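## Task

Carry the metal bar to the lowest pair of arms on the wall rack and set it down so it lies across both of those rack arms, supported by the rack alone rather than by the robot; then open the gripper and pull the robot away.

## Robot and tools

Robot: two six-joint arms, left_arm and right_arm, each with a two-finger parallel gripper and a wrist camera. The names do not tell which side of an image an arm appears on. Bases in the scene frame: left_arm at (+0.022, +0.352, 0) m, right_arm at (-0.006, -0.362, 0) m, both facing roughly +x.

Frame: one shared scene frame, metres. Origin on the table top midway between the bases, +x out over the table, +y toward left_arm, +z up. Orientations are quaternions written w first (qw, qx, qy, qz). On a gripper, the fingers point along its own +z and close along its own y. The reported hand point (end_effector_position) lies between the finger pads, just under 1 cm inside the tips. Reported positions may be slightly wrong, more so when the arm reaches far.

The 16-number row (used by both execute_actions and move): one flat list covering both arms, left_arm first then right_arm, each as x, y, z, qw, qx, qy, qz, opening. The position and quaternion are an absolute target pose for that gripper in the scene frame, not an offset. Opening runs from -1 (closed) to +1 (fully open, 0.087 m). Always include all 16 numbers even if one arm should stay still; for a resting arm repeat its last reported pose exactly, and keep resending the same quaternion for an arm whose orientation you want unchanged rather than copying a drifted reported one. A target more than 0.6 m from an arm's last reported position along any of its gripper axes is refused, and a refused call moves nothing.

Tools:
- execute_actions(actions, pictures). actions is a list with at most one item. Empty list: just report state. {"rows": [...], "steps": n}: up to 15 rows, n from 1 to 15 (default 15), each step 1/30 s; rows are used one per step and the last row repeats. {"steps": n} without rows: a wait of up to 300 steps counted from the previous result (your thinking time is included). pictures true/false toggles camera images (on by default).
- move(target, speed): target is one 16-number row as above; each gripper travels in a straight line toward its pose, both paths finishing together in 0.5 to 10 s (longer paths are cut off at 10 s). speed is the path top speed in m/s, 0.002 to 0.5, default 0.25; rotation limited to twice that in rad/s. The opening is applied at the start. Paths ignore obstacles and the other arm; the real gripper may lag, wander, or overshoot speed, notably near full arm extension.
- wait(seconds): 0 to 10 s of simulation with no new command.
- zoom_image(camera, region): enlarges part of the latest image; camera is cam_head_left, cam_head_right, cam_left_wrist or cam_right_wrist (each 896x504); region is [x0, y0, x1, y1] pixels from the top-left corner, no larger than 504 by 504.
- read_manual(section): only returns licence texts; does not move anything.
- finished_scene(scene): pass the current scene's number to end it irreversibly; the result states success and gives the next task.

Controller behaviour: each step the commanded pose is clipped to within 70 mm and 16 degrees of the measured one, then damped inverse kinematics follows it, favouring position over orientation. After an action ends, an arm only continues up to that last clipped pose, so far targets need several calls; read the result's pose and send the remainder. Joint friction can leave the hand up to about 31 mm short, and very small commands may not move it at all. Joint ranges (rad): waist -2.618 to 3.054, shoulder 0 to 3.142, elbow 0 to 3.142, wrist pitch -1.571 to 1.571, wrist yaw -1.571 to 1.571, wrist roll -2.094 to 2.094. Elbows cannot fully straighten.

Results: a state line left_arm: … | right_arm: … with each hand's position and quaternion, grip_measured (finger opening on the command scale; the last Joint positions entry gives it in metres, each gripper off by up to about 1 mm), and, when present, a Hand target line giving the pose each arm is currently driven toward. "pose unreachable" means the clearance check altered or blocked the named arm's command; HELD marks steps where the row was not fully sent. A move adds a move: line with its ending (done, off_target, moving, held, fault), limits that acted (paced = pose clipped; held = some steps blocked, after which the arm may jump fast), and each gripper's remaining distance to its pose. FAULT lines report stops. MOTOR HOT appears from 75 °C; at 90 °C the arm stops for 10 s, and at 100 °C it goes limp and drops, so don't hold loads longer than needed.

Gripping: command an opening a bit below grip_measured to hold; about 0.02 below is firm, less is gentler. Finger force tops out near 20 N per pad; fast closing can squeeze harder or even spring open. The world keeps running while you compose replies.

Avoid: letting the bar slip or drop, knocking anything off the table, hard or fast contact (faster moves and targets set further past a contact press harder), and the two arms colliding or pushing on each other, which can end the scene. Occasional brief disturbances may tug a held part or shove a loose object. Finish by placing the bar on both rack arms, opening the gripper and retreating before calling finished_scene.

Each tool is called after "Call:" in YAML: its name, and indented under it one key for each argument.

## Session

Call:
execute_actions:
  actions: []

Scene clock: 0.00 s of 4500.00 s.
left_arm: end_effector_position=(+0.4076, +0.3594, +0.3550) grip_measured=+0.988 end_effector_quat_wxyz=(+0.703, -0.003, +0.711, +0.005) | right_arm: end_effector_position=(+0.3729, -0.3078, +0.3534) grip_measured=+1.000 end_effector_quat_wxyz=(+0.697, -0.046, +0.713, +0.056)
Joint positions: left_arm=[0.015 1.057 1.04  0.006 0.014 0.003 0.087] | right_arm=[-0.008  1.052  1.043 -0.012 -0.013  0.016  0.087]
Joint velocities: left_arm=[-0.022  0.012 -0.002  0.037 -0.007 -0.066  0.001] | right_arm=[-0.012  0.002  0.002 -0.037  0.007  0.007  0.   ]
Motor temperatures (°C, as the motors report them): left_arm=[27 30 29 29 29 30] | right_arm=[28 28 27 29 27 29]
Hand target (left_arm): +0.408, +0.359, +0.355; +0.703, -0.003, +0.711, +0.005
Hand target (right_arm): +0.373, -0.308, +0.353; +0.697, -0.046, +0.713, +0.056

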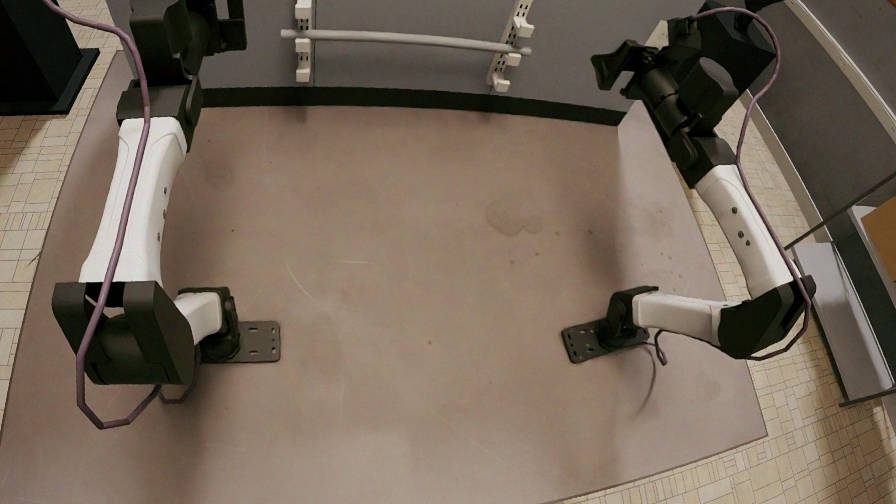

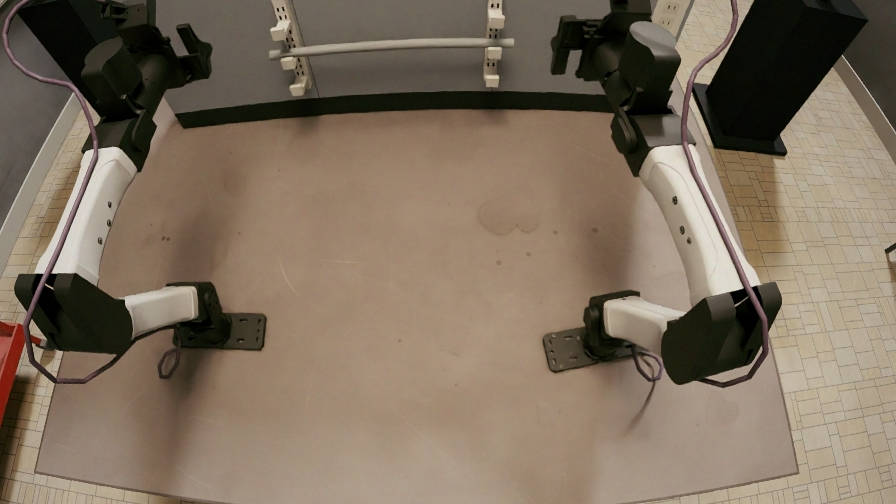

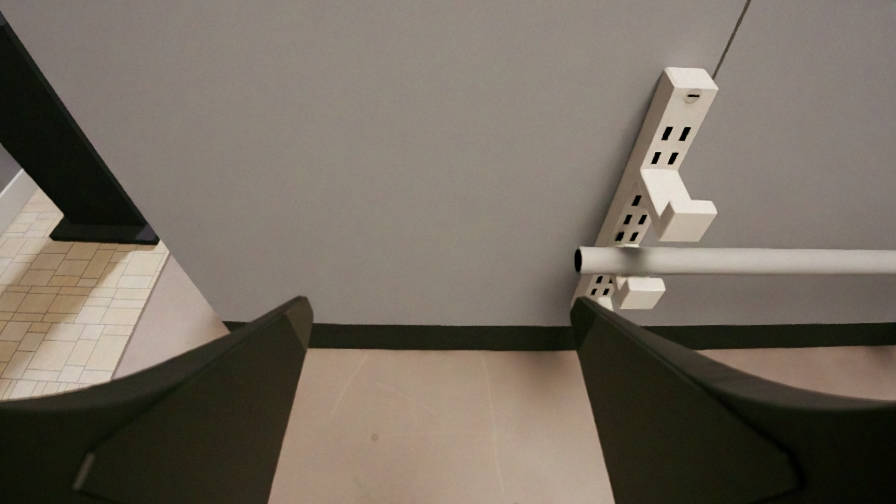

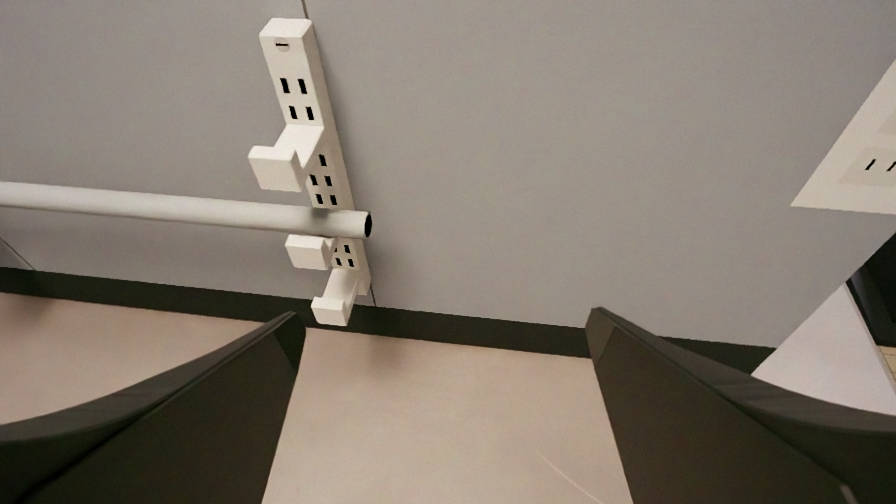

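Call:
move:
  target: [0.44,0.12,0.23,0.5,-0.5,0.5,-0.5,0.6,0.44,-0.09,0.23,0.5,0.5,0.5,0.5,0.6]

Scene clock: 17.47 s of 4500.00 s.
left_arm: end_effector_position=(+0.4417, +0.1233, +0.2369) grip_measured=+0.600 end_effector_quat_wxyz=(+0.505, -0.496, +0.497, -0.502) | right_arm: end_effector_position=(+0.4388, -0.0959, +0.2308) grip_measured=+0.600 end_effector_quat_wxyz=(+0.506, +0.491, +0.506, +0.497)
Joint positions: left_arm=[-0.667  1.595  0.746  0.866 -0.658 -1.555  0.07 ] | right_arm=[0.549 1.755 0.913 0.85  0.685 1.543 0.07 ]
Joint velocities: left_arm=[ 0.007 -0.007 -0.017 -0.051  0.007 -0.081  0.001] | right_arm=[ 0.002 -0.002  0.007  0.007  0.007  0.022  0.001]
Motor temperatures (°C, as the motors report them): left_arm=[27 30 32 34 29 30] | right_arm=[28 28 31 33 27 29]
Hand target (left_arm): +0.440, +0.120, +0.229; +0.502, -0.498, +0.501, -0.499
Hand target (right_arm): +0.441, -0.091, +0.231; +0.504, +0.495, +0.501, +0.499
Off the commanded pose (left_arm): 0.008 m, 1 deg.
Off the commanded pose (right_arm): 0.006 m, 1 deg.
After step 90, 10.67 s passed at rest.
move: done
camera_calibration (this result's frames):
cam_left_wrist: T_world_to_cam=[[-0.0182443, 0.0231593, 0.999565, -0.231602], [-0.764843, -0.644216, 0.000966014, 0.436506], [0.643958, -0.764493, 0.0294665, -0.0590628], [0, 0, 0, 1]] pos_world=[0.367667, 0.241415, 0.232821]
cam_right_wrist: T_world_to_cam=[[0.00579625, 0.00033434, -0.999983, 0.225643], [-0.763647, 0.645621, -0.0042105, 0.419401], [0.645608, 0.763658, 0.0039975, -0.0721342], [0, 0, 0, 1]] pos_world=[0.365537, -0.215764, 0.227694]

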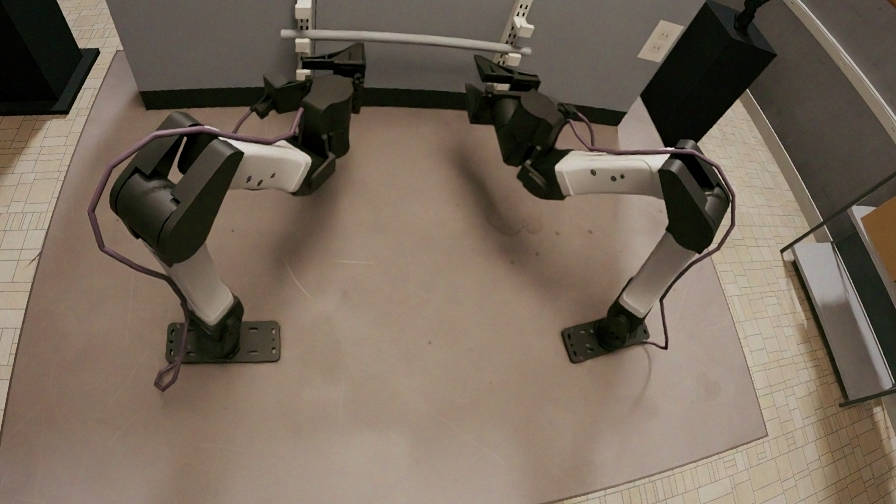

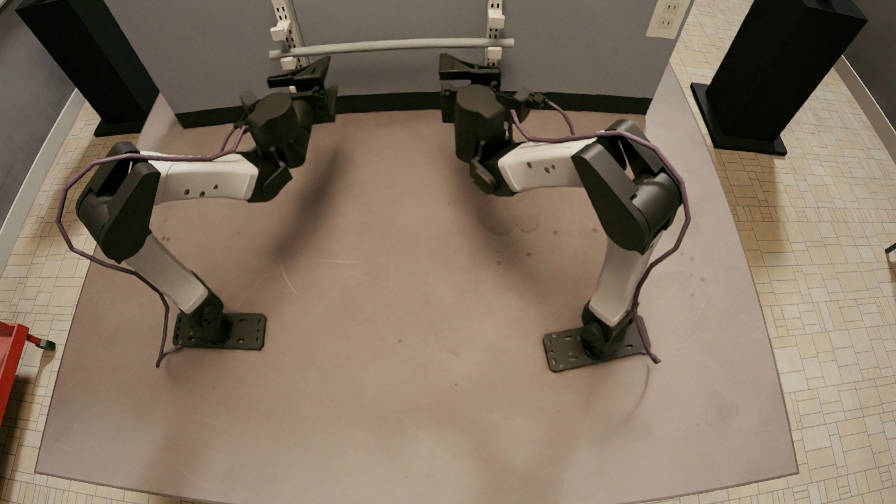

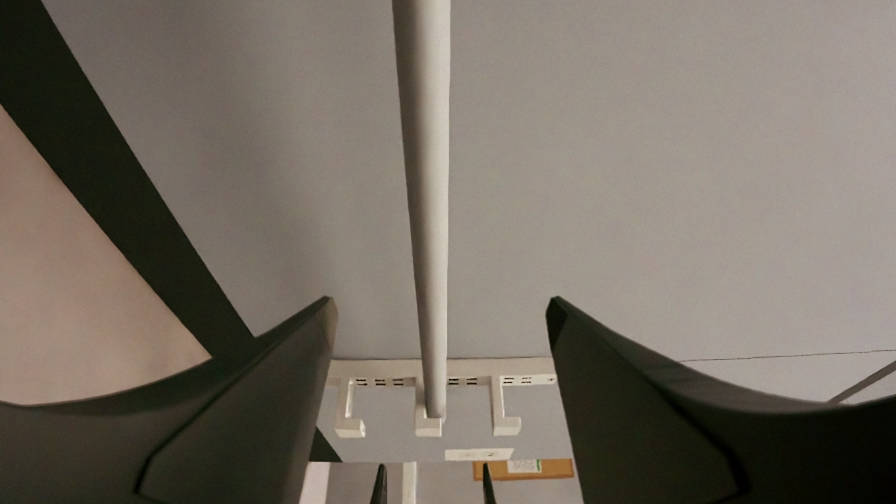

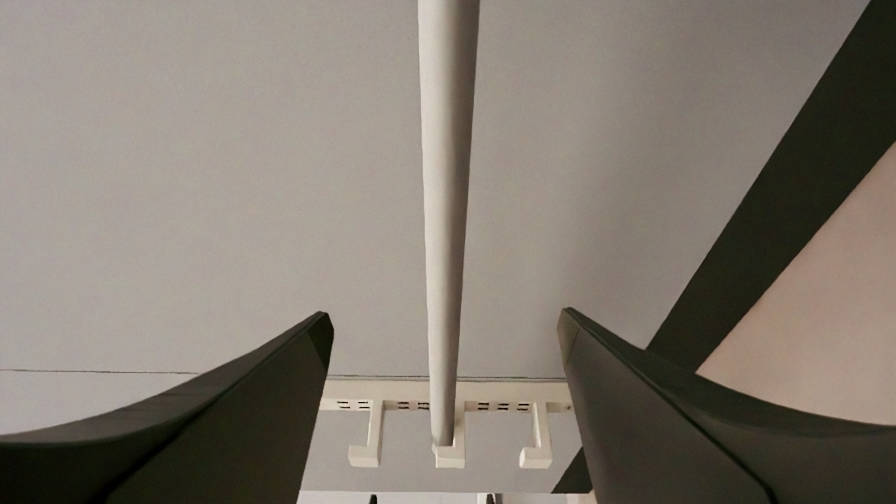

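Call:
move:
  target: [0.53,0.10,0.222,0.5,-0.5,0.5,-0.5,0.6,0.525,-0.07,0.23,0.5,0.5,0.5,0.5,0.6]
  speed: 0.08

Call:
move:
  target: [0.53,0.10,0.222,0.5,-0.5,0.5,-0.5,-0.35,0.525,-0.07,0.23,0.5,0.5,0.5,0.5,-0.35]

Scene clock: 21.97 s of 4500.00 s.
left_arm: end_effector_position=(+0.5243, +0.1003, +0.2248) grip_measured=+0.600 end_effector_quat_wxyz=(+0.501, -0.497, +0.497, -0.504) | right_arm: end_effector_position=(+0.5190, -0.0714, +0.2368) grip_measured=+0.600 end_effector_quat_wxyz=(+0.504, +0.498, +0.495, +0.503)
Joint positions: left_arm=[-0.581  1.899  1.063  0.849 -0.567 -1.567  0.07 ] | right_arm=[0.478 2.014 1.282 0.75  0.623 1.563 0.07 ]
Joint velocities: left_arm=[-0.012 -0.002  0.007  0.007 -0.051 -0.007  0.001] | right_arm=[ 0.007  0.007 -0.002  0.007 -0.007 -0.022 -0.   ]
Motor temperatures (°C, as the motors report them): left_arm=[27 31 33 34 29 30] | right_arm=[28 29 32 33 27 29]
Hand target (left_arm): +0.530, +0.101, +0.221; +0.500, -0.500, +0.500, -0.500
Hand target (right_arm): +0.525, -0.071, +0.229; +0.499, +0.501, +0.500, +0.500
Off the commanded pose (left_arm): 0.006 m, 1 deg.
Off the commanded pose (right_arm): 0.009 m, 1 deg.
move: done
camera_calibration (this result's frames):
cam_left_wrist: T_world_to_cam=[[-0.0145246, 0.0304909, 0.99943, -0.220114], [-0.768584, -0.639694, 0.00834624, 0.484768], [0.639584, -0.768025, 0.0327261, -0.127598], [0, 0, 0, 1]] pos_world=[0.450997, 0.218816, 0.220119]
cam_right_wrist: T_world_to_cam=[[0.0145484, 0.0261036, -0.999553, 0.228416], [-0.757593, 0.652699, 0.00601873, 0.459759], [0.652565, 0.757167, 0.0292717, -0.152715], [0, 0, 0, 1]] pos_world=[0.444643, -0.190416, 0.230017]

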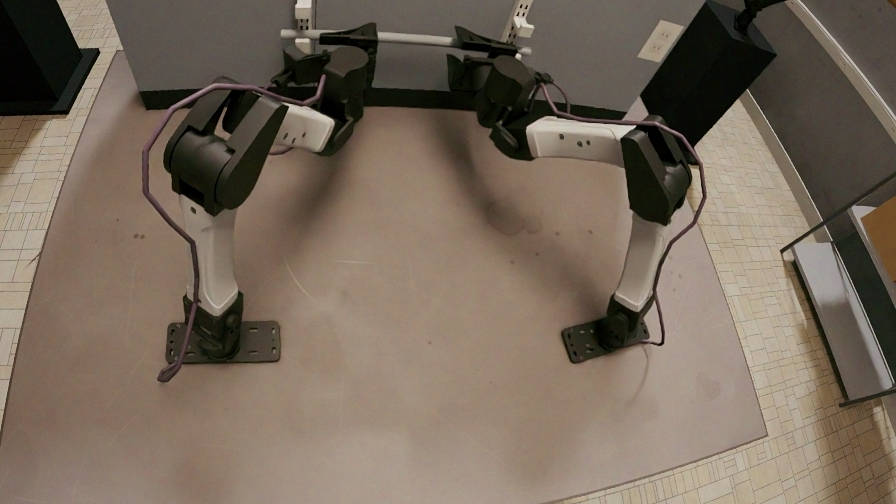

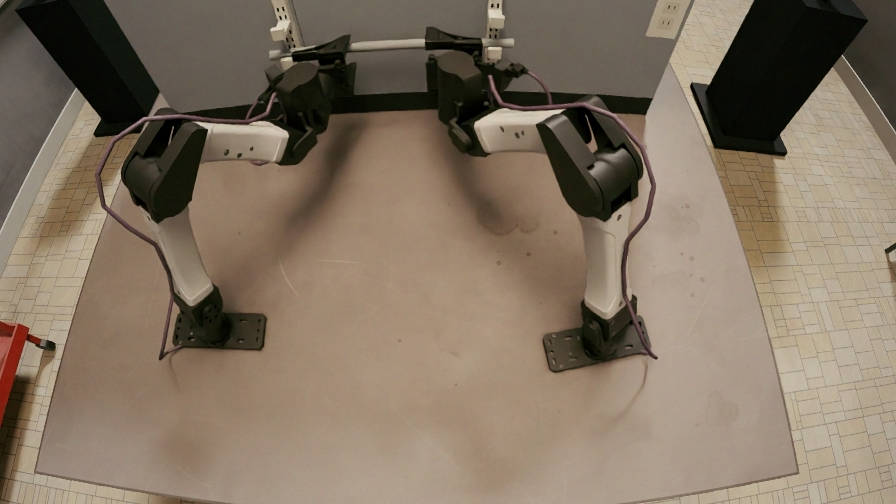

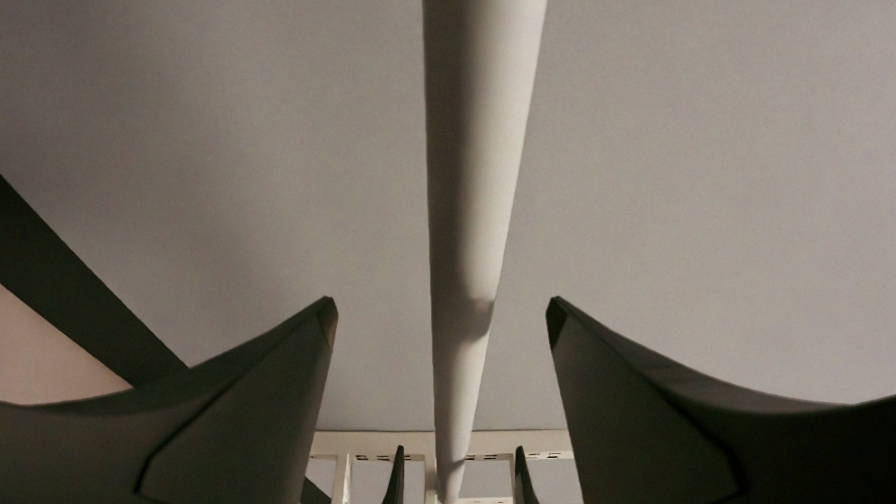

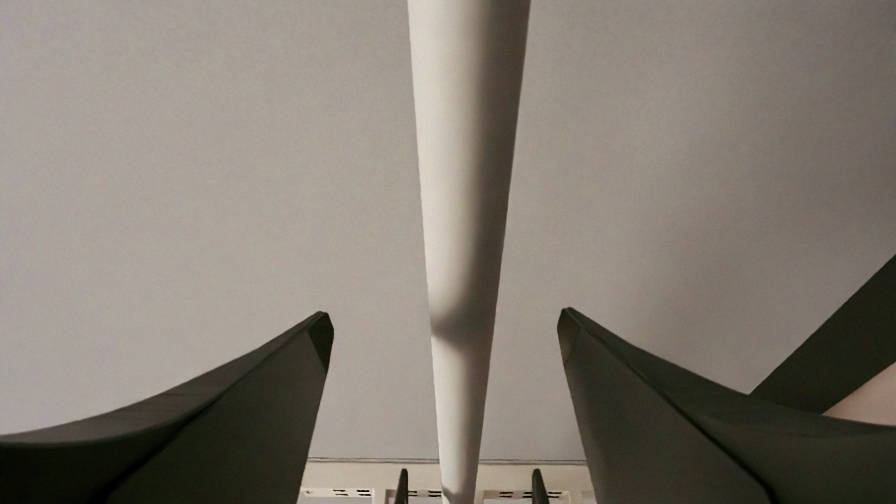

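Scene clock: 22.67 s of 4500.00 s.
left_arm: end_effector_position=(+0.5243, +0.1003, +0.2264) grip_measured=-0.350 end_effector_quat_wxyz=(+0.501, -0.497, +0.495, -0.507) | right_arm: end_effector_position=(+0.5190, -0.0713, +0.2357) grip_measured=-0.350 end_effector_quat_wxyz=(+0.504, +0.498, +0.496, +0.502)
Joint positions: left_arm=[-0.581  1.899  1.063  0.855 -0.567 -1.568  0.028] | right_arm=[0.478 2.014 1.282 0.745 0.623 1.563 0.028]
Joint velocities: left_arm=[-0.002 -0.012 -0.007 -0.066  0.007 -0.007 -0.   ] | right_arm=[-0.007 -0.012  0.012 -0.051 -0.037 -0.022 -0.   ]
Motor temperatures (°C, as the motors report them): left_arm=[27 31 33 34 29 30] | right_arm=[28 29 32 33 27 29]
Hand target (left_arm): +0.530, +0.100, +0.222; +0.500, -0.500, +0.500, -0.500
Hand target (right_arm): +0.525, -0.070, +0.230; +0.500, +0.500, +0.500, +0.500
Off the commanded pose (left_arm): 0.007 m, 1 deg.
Off the commanded pose (right_arm): 0.008 m, 1 deg.
move: done
camera_calibration (this result's frames):
cam_left_wrist: T_world_to_cam=[[-0.0199766, 0.0351324, 0.999183, -0.219298], [-0.768636, -0.639647, 0.00712339, 0.485046], [0.639374, -0.767866, 0.0397821, -0.129131], [0, 0, 0, 1]] pos_world=[0.451006, 0.218807, 0.220801]
cam_right_wrist: T_world_to_cam=[[0.0108217, 0.0234484, -0.999666, 0.229085], [-0.757569, 0.652717, 0.00710937, 0.4595], [0.652666, 0.757239, 0.0248272, -0.151697], [0, 0, 0, 1]] pos_world=[0.444632, -0.190424, 0.229508]

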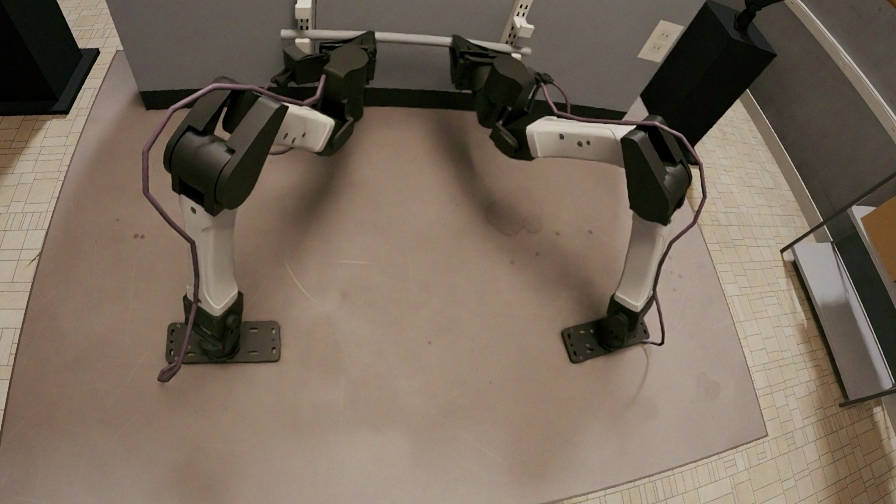

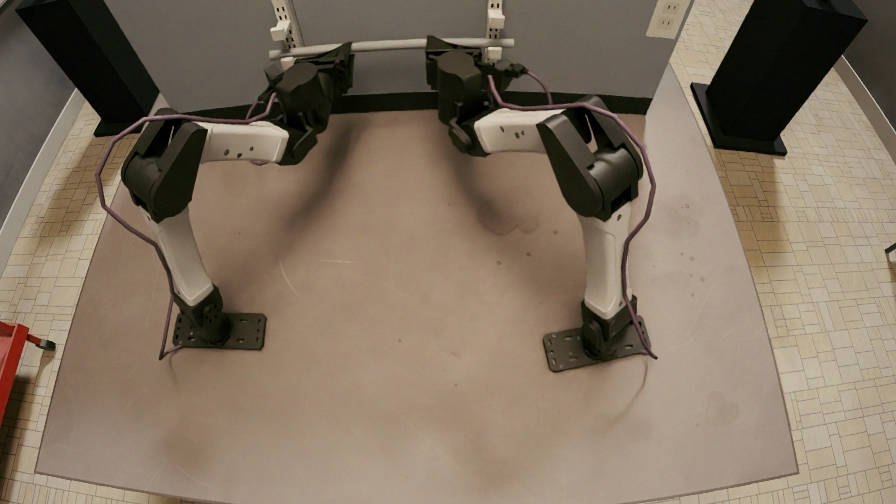

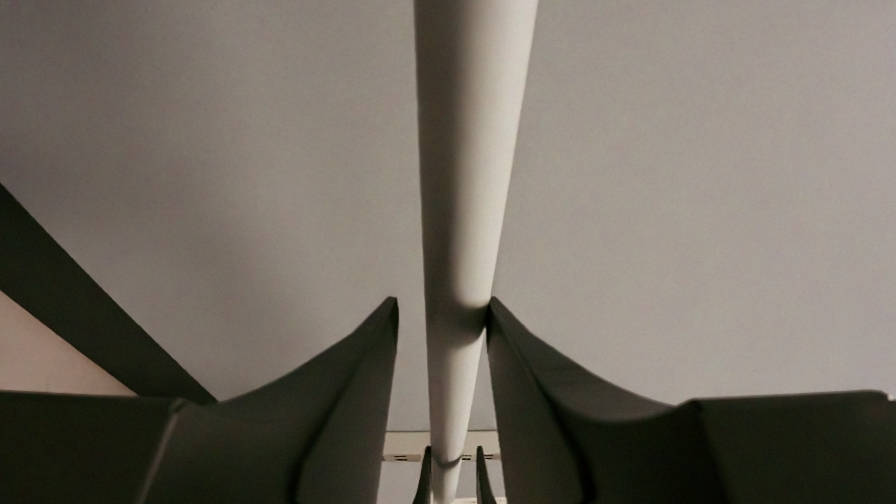

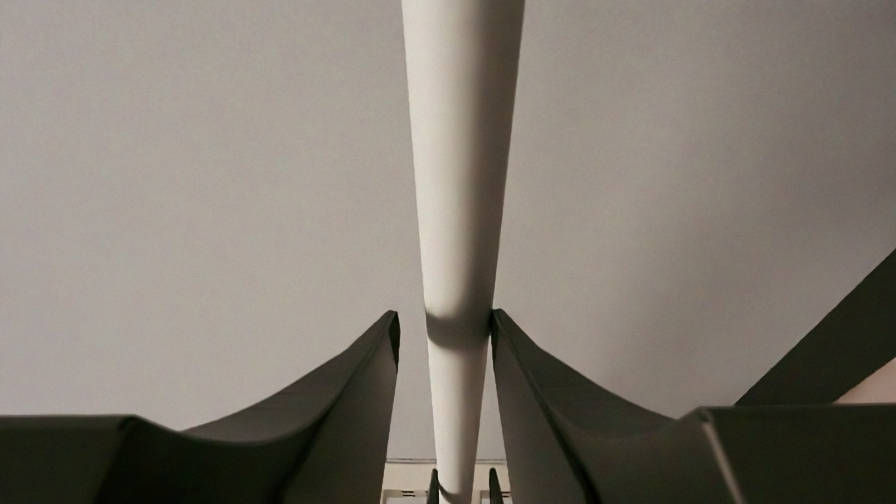

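Shallow; go deeper.

Call:
move:
  target: [0.543,0.10,0.229,0.5,-0.5,0.5,-0.5,-0.1,0.538,-0.07,0.226,0.5,0.5,0.5,0.5,-0.1]
  speed: 0.03

Call:
move:
  target: [0.543,0.10,0.229,0.5,-0.5,0.5,-0.5,-0.65,0.538,-0.07,0.226,0.5,0.5,0.5,0.5,-0.65]

Call:
move:
  target: [0.535,0.10,0.265,0.5,-0.5,0.5,-0.5,-0.65,0.53,-0.07,0.265,0.5,0.5,0.5,0.5,-0.65]
  speed: 0.03

Scene clock: 28.20 s of 4500.00 s.
left_arm: end_effector_position=(+0.5370, +0.0990, +0.2334) grip_measured=-0.100 end_effector_quat_wxyz=(+0.501, -0.497, +0.496, -0.505) | right_arm: end_effector_position=(+0.5316, -0.0704, +0.2333) grip_measured=-0.100 end_effector_quat_wxyz=(+0.504, +0.498, +0.495, +0.503)
Joint positions: left_arm=[-0.567  1.919  1.129  0.805 -0.552 -1.568  0.039] | right_arm=[0.463 2.056 1.332 0.741 0.608 1.563 0.039]
Joint velocities: left_arm=[ 0.002 -0.007  0.012 -0.051  0.022 -0.037  0.001] | right_arm=[-0.002  0.017  0.002 -0.007 -0.007  0.081 -0.001]
Motor temperatures (°C, as the motors report them): left_arm=[27 32 34 34 29 30] | right_arm=[28 30 33 34 27 29]
Hand target (left_arm): +0.543, +0.101, +0.228; +0.500, -0.500, +0.500, -0.500
Hand target (right_arm): +0.538, -0.070, +0.226; +0.500, +0.500, +0.500, +0.500
Off the commanded pose (left_arm): 0.008 m, 1 deg.
Off the commanded pose (right_arm): 0.010 m, 1 deg.
After step 90, 1.53 s passed at rest.
move: done
camera_calibration (this result's frames):
cam_left_wrist: T_world_to_cam=[[-0.0168759, 0.03289, 0.999316, -0.227444], [-0.768855, -0.639372, 0.0080593, 0.493759], [0.6392, -0.768194, 0.0360776, -0.13754], [0, 0, 0, 1]] pos_world=[0.463707, 0.217519, 0.228272]
cam_right_wrist: T_world_to_cam=[[0.0137526, 0.0252376, -0.999587, 0.225061], [-0.757836, 0.652417, 0.00604571, 0.468754], [0.6523, 0.75744, 0.0280984, -0.161108], [0, 0, 0, 1]] pos_world=[0.457234, -0.189473, 0.226661]

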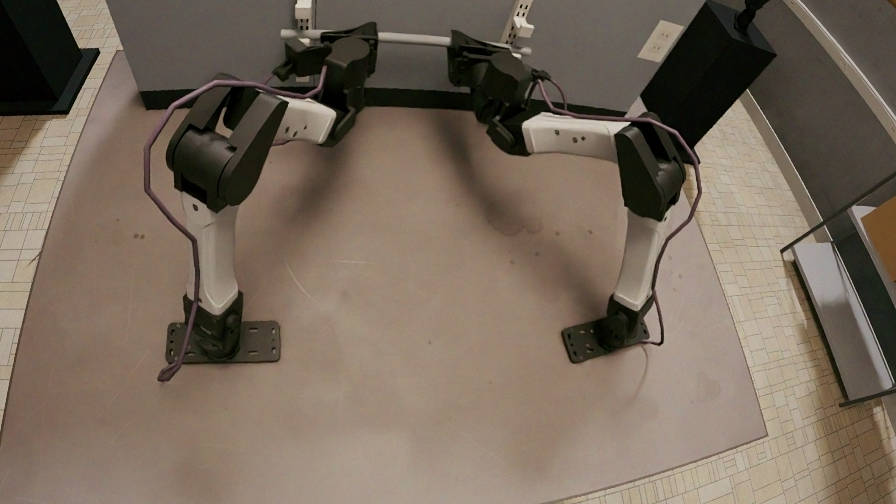

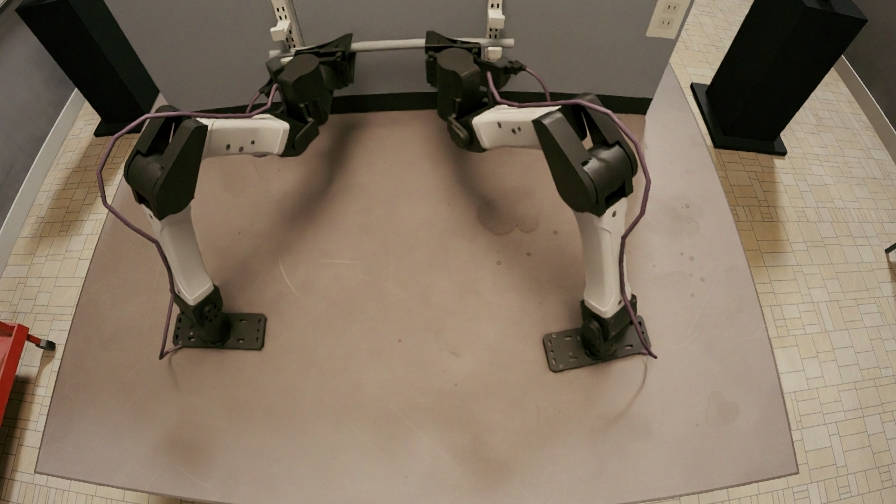

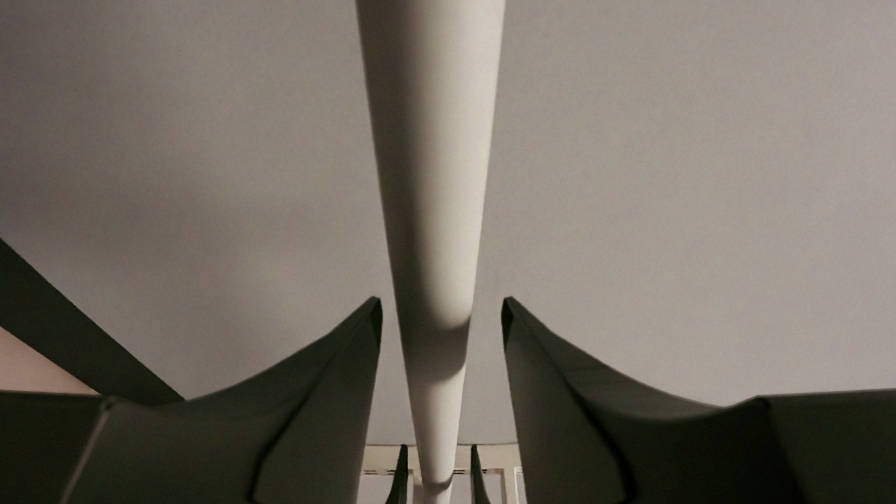

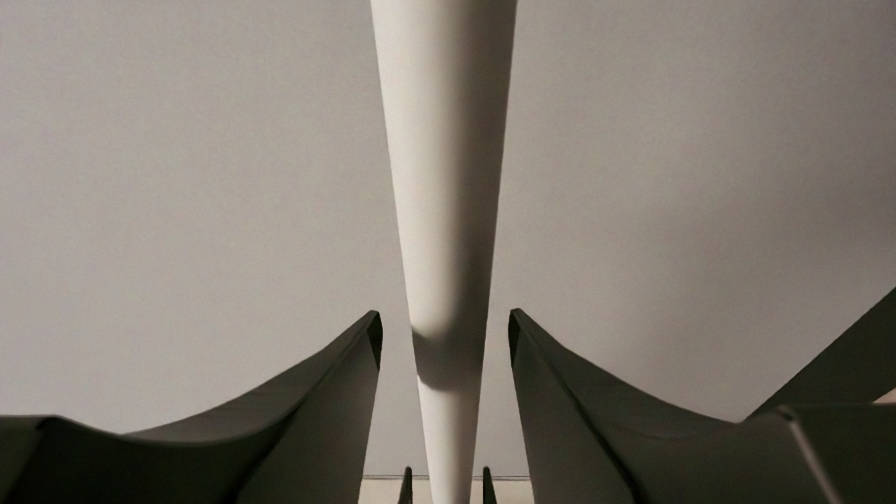

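Scene clock: 28.90 s of 4500.00 s.
left_arm: end_effector_position=(+0.5370, +0.0990, +0.2314) grip_measured=-0.575 end_effector_quat_wxyz=(+0.500, -0.498, +0.499, -0.503) | right_arm: end_effector_position=(+0.5316, -0.0704, +0.2322) grip_measured=-0.554 end_effector_quat_wxyz=(+0.503, +0.499, +0.496, +0.502)
Joint positions: left_arm=[-0.567  1.919  1.129  0.797 -0.552 -1.569  0.019] | right_arm=[0.463 2.056 1.332 0.736 0.608 1.566 0.02 ]
Joint velocities: left_arm=[-0.027 -0.002 -0.017 -0.007 -0.037 -0.037 -0.   ] | right_arm=[ 0.012 -0.007  0.002 -0.007 -0.022 -0.007  0.001]
Motor temperatures (°C, as the motors report them): left_arm=[27 32 34 34 29 30] | right_arm=[28 31 33 34 27 29]
Hand target (left_arm): +0.543, +0.100, +0.229; +0.500, -0.500, +0.500, -0.500
Hand target (right_arm): +0.538, -0.070, +0.226; +0.500, +0.500, +0.500, +0.500
Off the commanded pose (left_arm): 0.007 m, 0 deg.
Off the commanded pose (right_arm): 0.009 m, 1 deg.
move: done
camera_calibration (this result's frames):
cam_left_wrist: T_world_to_cam=[[-0.0097448, 0.029991, 0.999503, -0.229036], [-0.768794, -0.63939, 0.01169, 0.492911], [0.639422, -0.768298, 0.0292876, -0.136026], [0, 0, 0, 1]] pos_world=[0.463693, 0.217522, 0.227144]
cam_right_wrist: T_world_to_cam=[[0.00936876, 0.0248743, -0.999647, 0.226199], [-0.757823, 0.652397, 0.00913128, 0.468039], [0.652393, 0.757469, 0.0249624, -0.16041], [0, 0, 0, 1]] pos_world=[0.457222, -0.189468, 0.22585]

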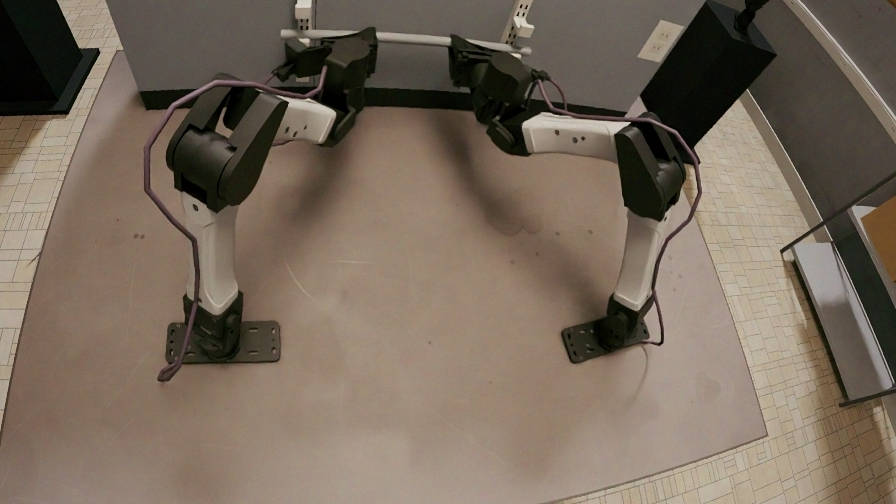

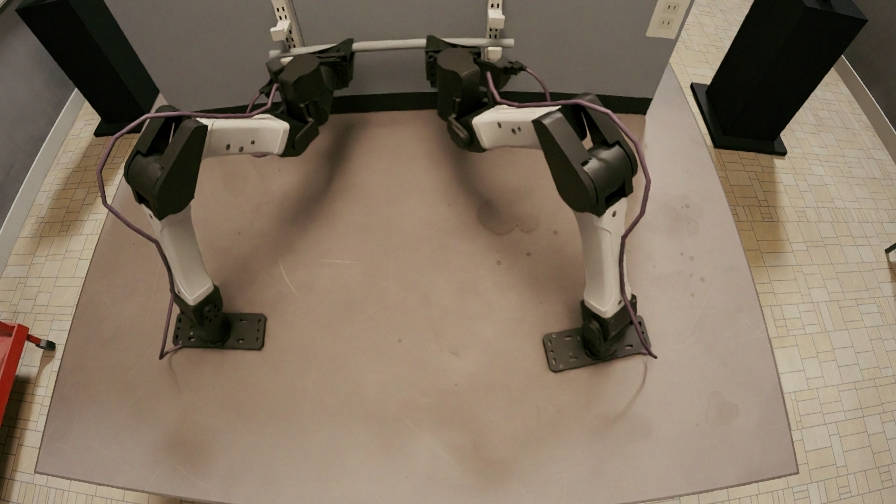

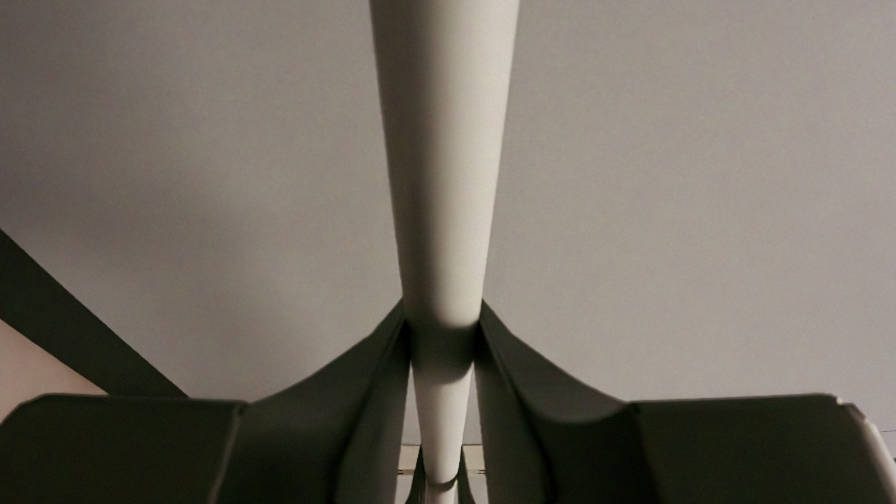

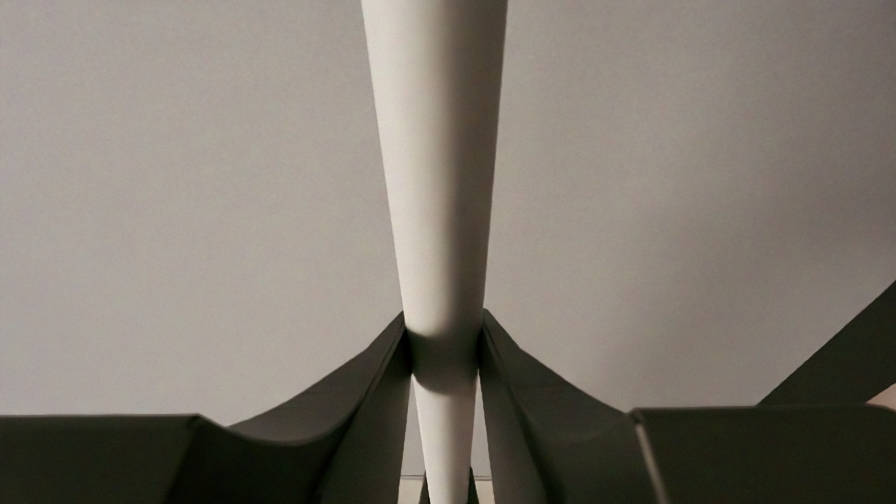

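Scene clock: 30.30 s of 4500.00 s.
left_arm: end_effector_position=(+0.5351, +0.1001, +0.2511) grip_measured=-0.575 end_effector_quat_wxyz=(+0.496, -0.503, +0.507, -0.495) | right_arm: end_effector_position=(+0.5307, -0.0695, +0.2512) grip_measured=-0.554 end_effector_quat_wxyz=(+0.496, +0.502, +0.505, +0.497)
Joint positions: left_arm=[-0.567  1.863  1.172  0.668 -0.552 -1.577  0.019] | right_arm=[0.463 2.013 1.377 0.617 0.601 1.579 0.02 ]
Joint velocities: left_arm=[ 0.007  0.002 -0.007 -0.095 -0.081 -0.066 -0.   ] | right_arm=[-0.012  0.007 -0.002 -0.007 -0.037 -0.037  0.   ]
Motor temperatures (°C, as the motors report them): left_arm=[27 33 34 34 29 30] | right_arm=[28 31 34 34 27 29]
Hand target (left_arm): +0.535, +0.100, +0.265; +0.500, -0.500, +0.500, -0.500
Hand target (right_arm): +0.530, -0.070, +0.265; +0.500, +0.500, +0.500, +0.500
Off the commanded pose (left_arm): 0.014 m, 1 deg.
Off the commanded pose (right_arm): 0.014 m, 1 deg.
move: off_target (left_arm, right_arm)
camera_calibration (this result's frames):
cam_left_wrist: T_world_to_cam=[[0.0155619, 0.0223118, 0.99963, -0.261554], [-0.768523, -0.639284, 0.026233, 0.488125], [0.639633, -0.768647, 0.00719864, -0.12909], [0, 0, 0, 1]] pos_world=[0.461776, 0.218662, 0.249582]
cam_right_wrist: T_world_to_cam=[[-0.0146619, 0.0217574, -0.999656, 0.257756], [-0.762098, 0.646968, 0.0252588, 0.464469], [0.647295, 0.762206, 0.00709546, -0.153441], [0, 0, 0, 1]] pos_world=[0.457072, -0.189151, 0.247024]

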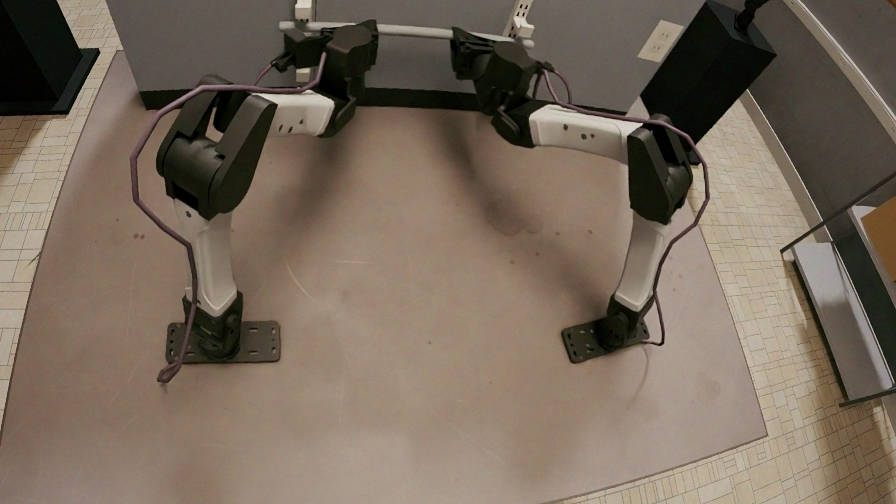

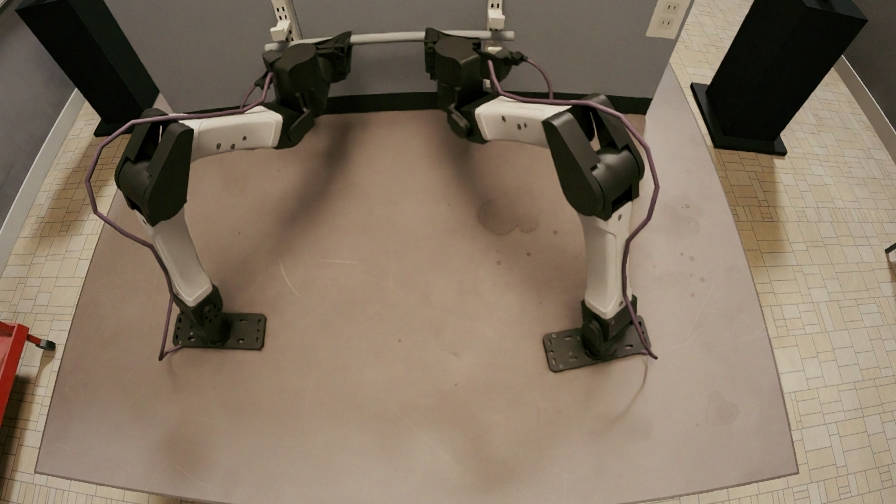

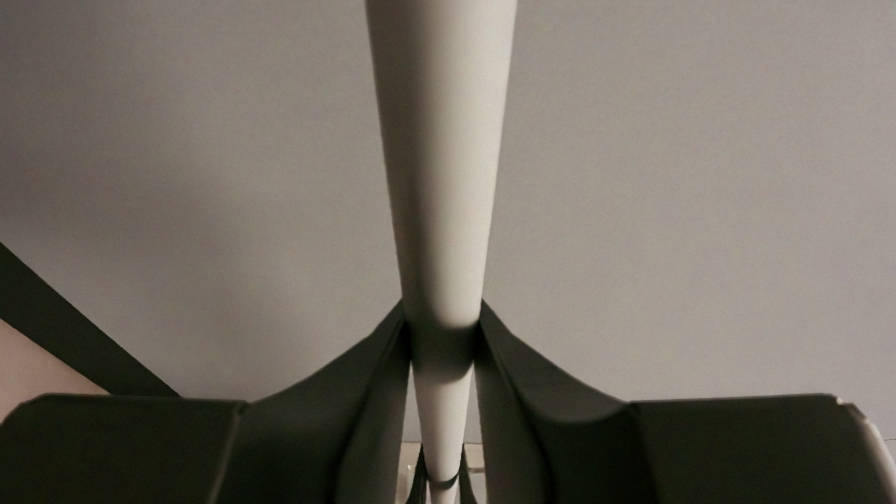

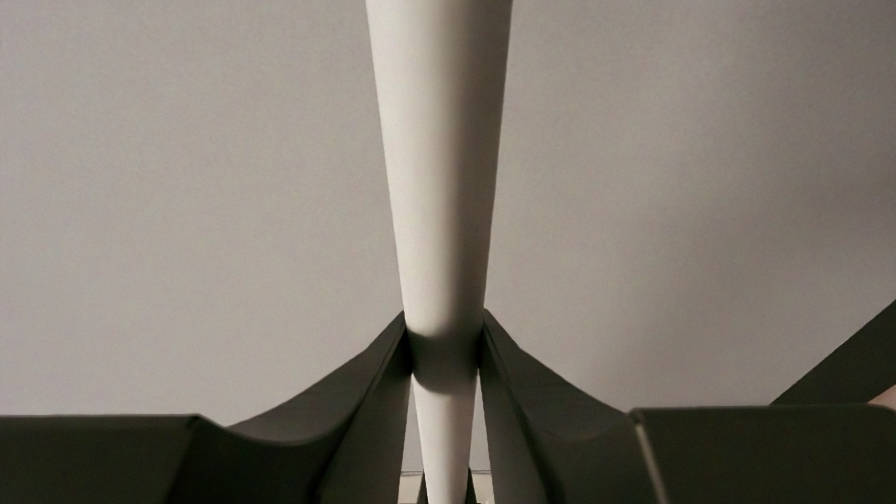

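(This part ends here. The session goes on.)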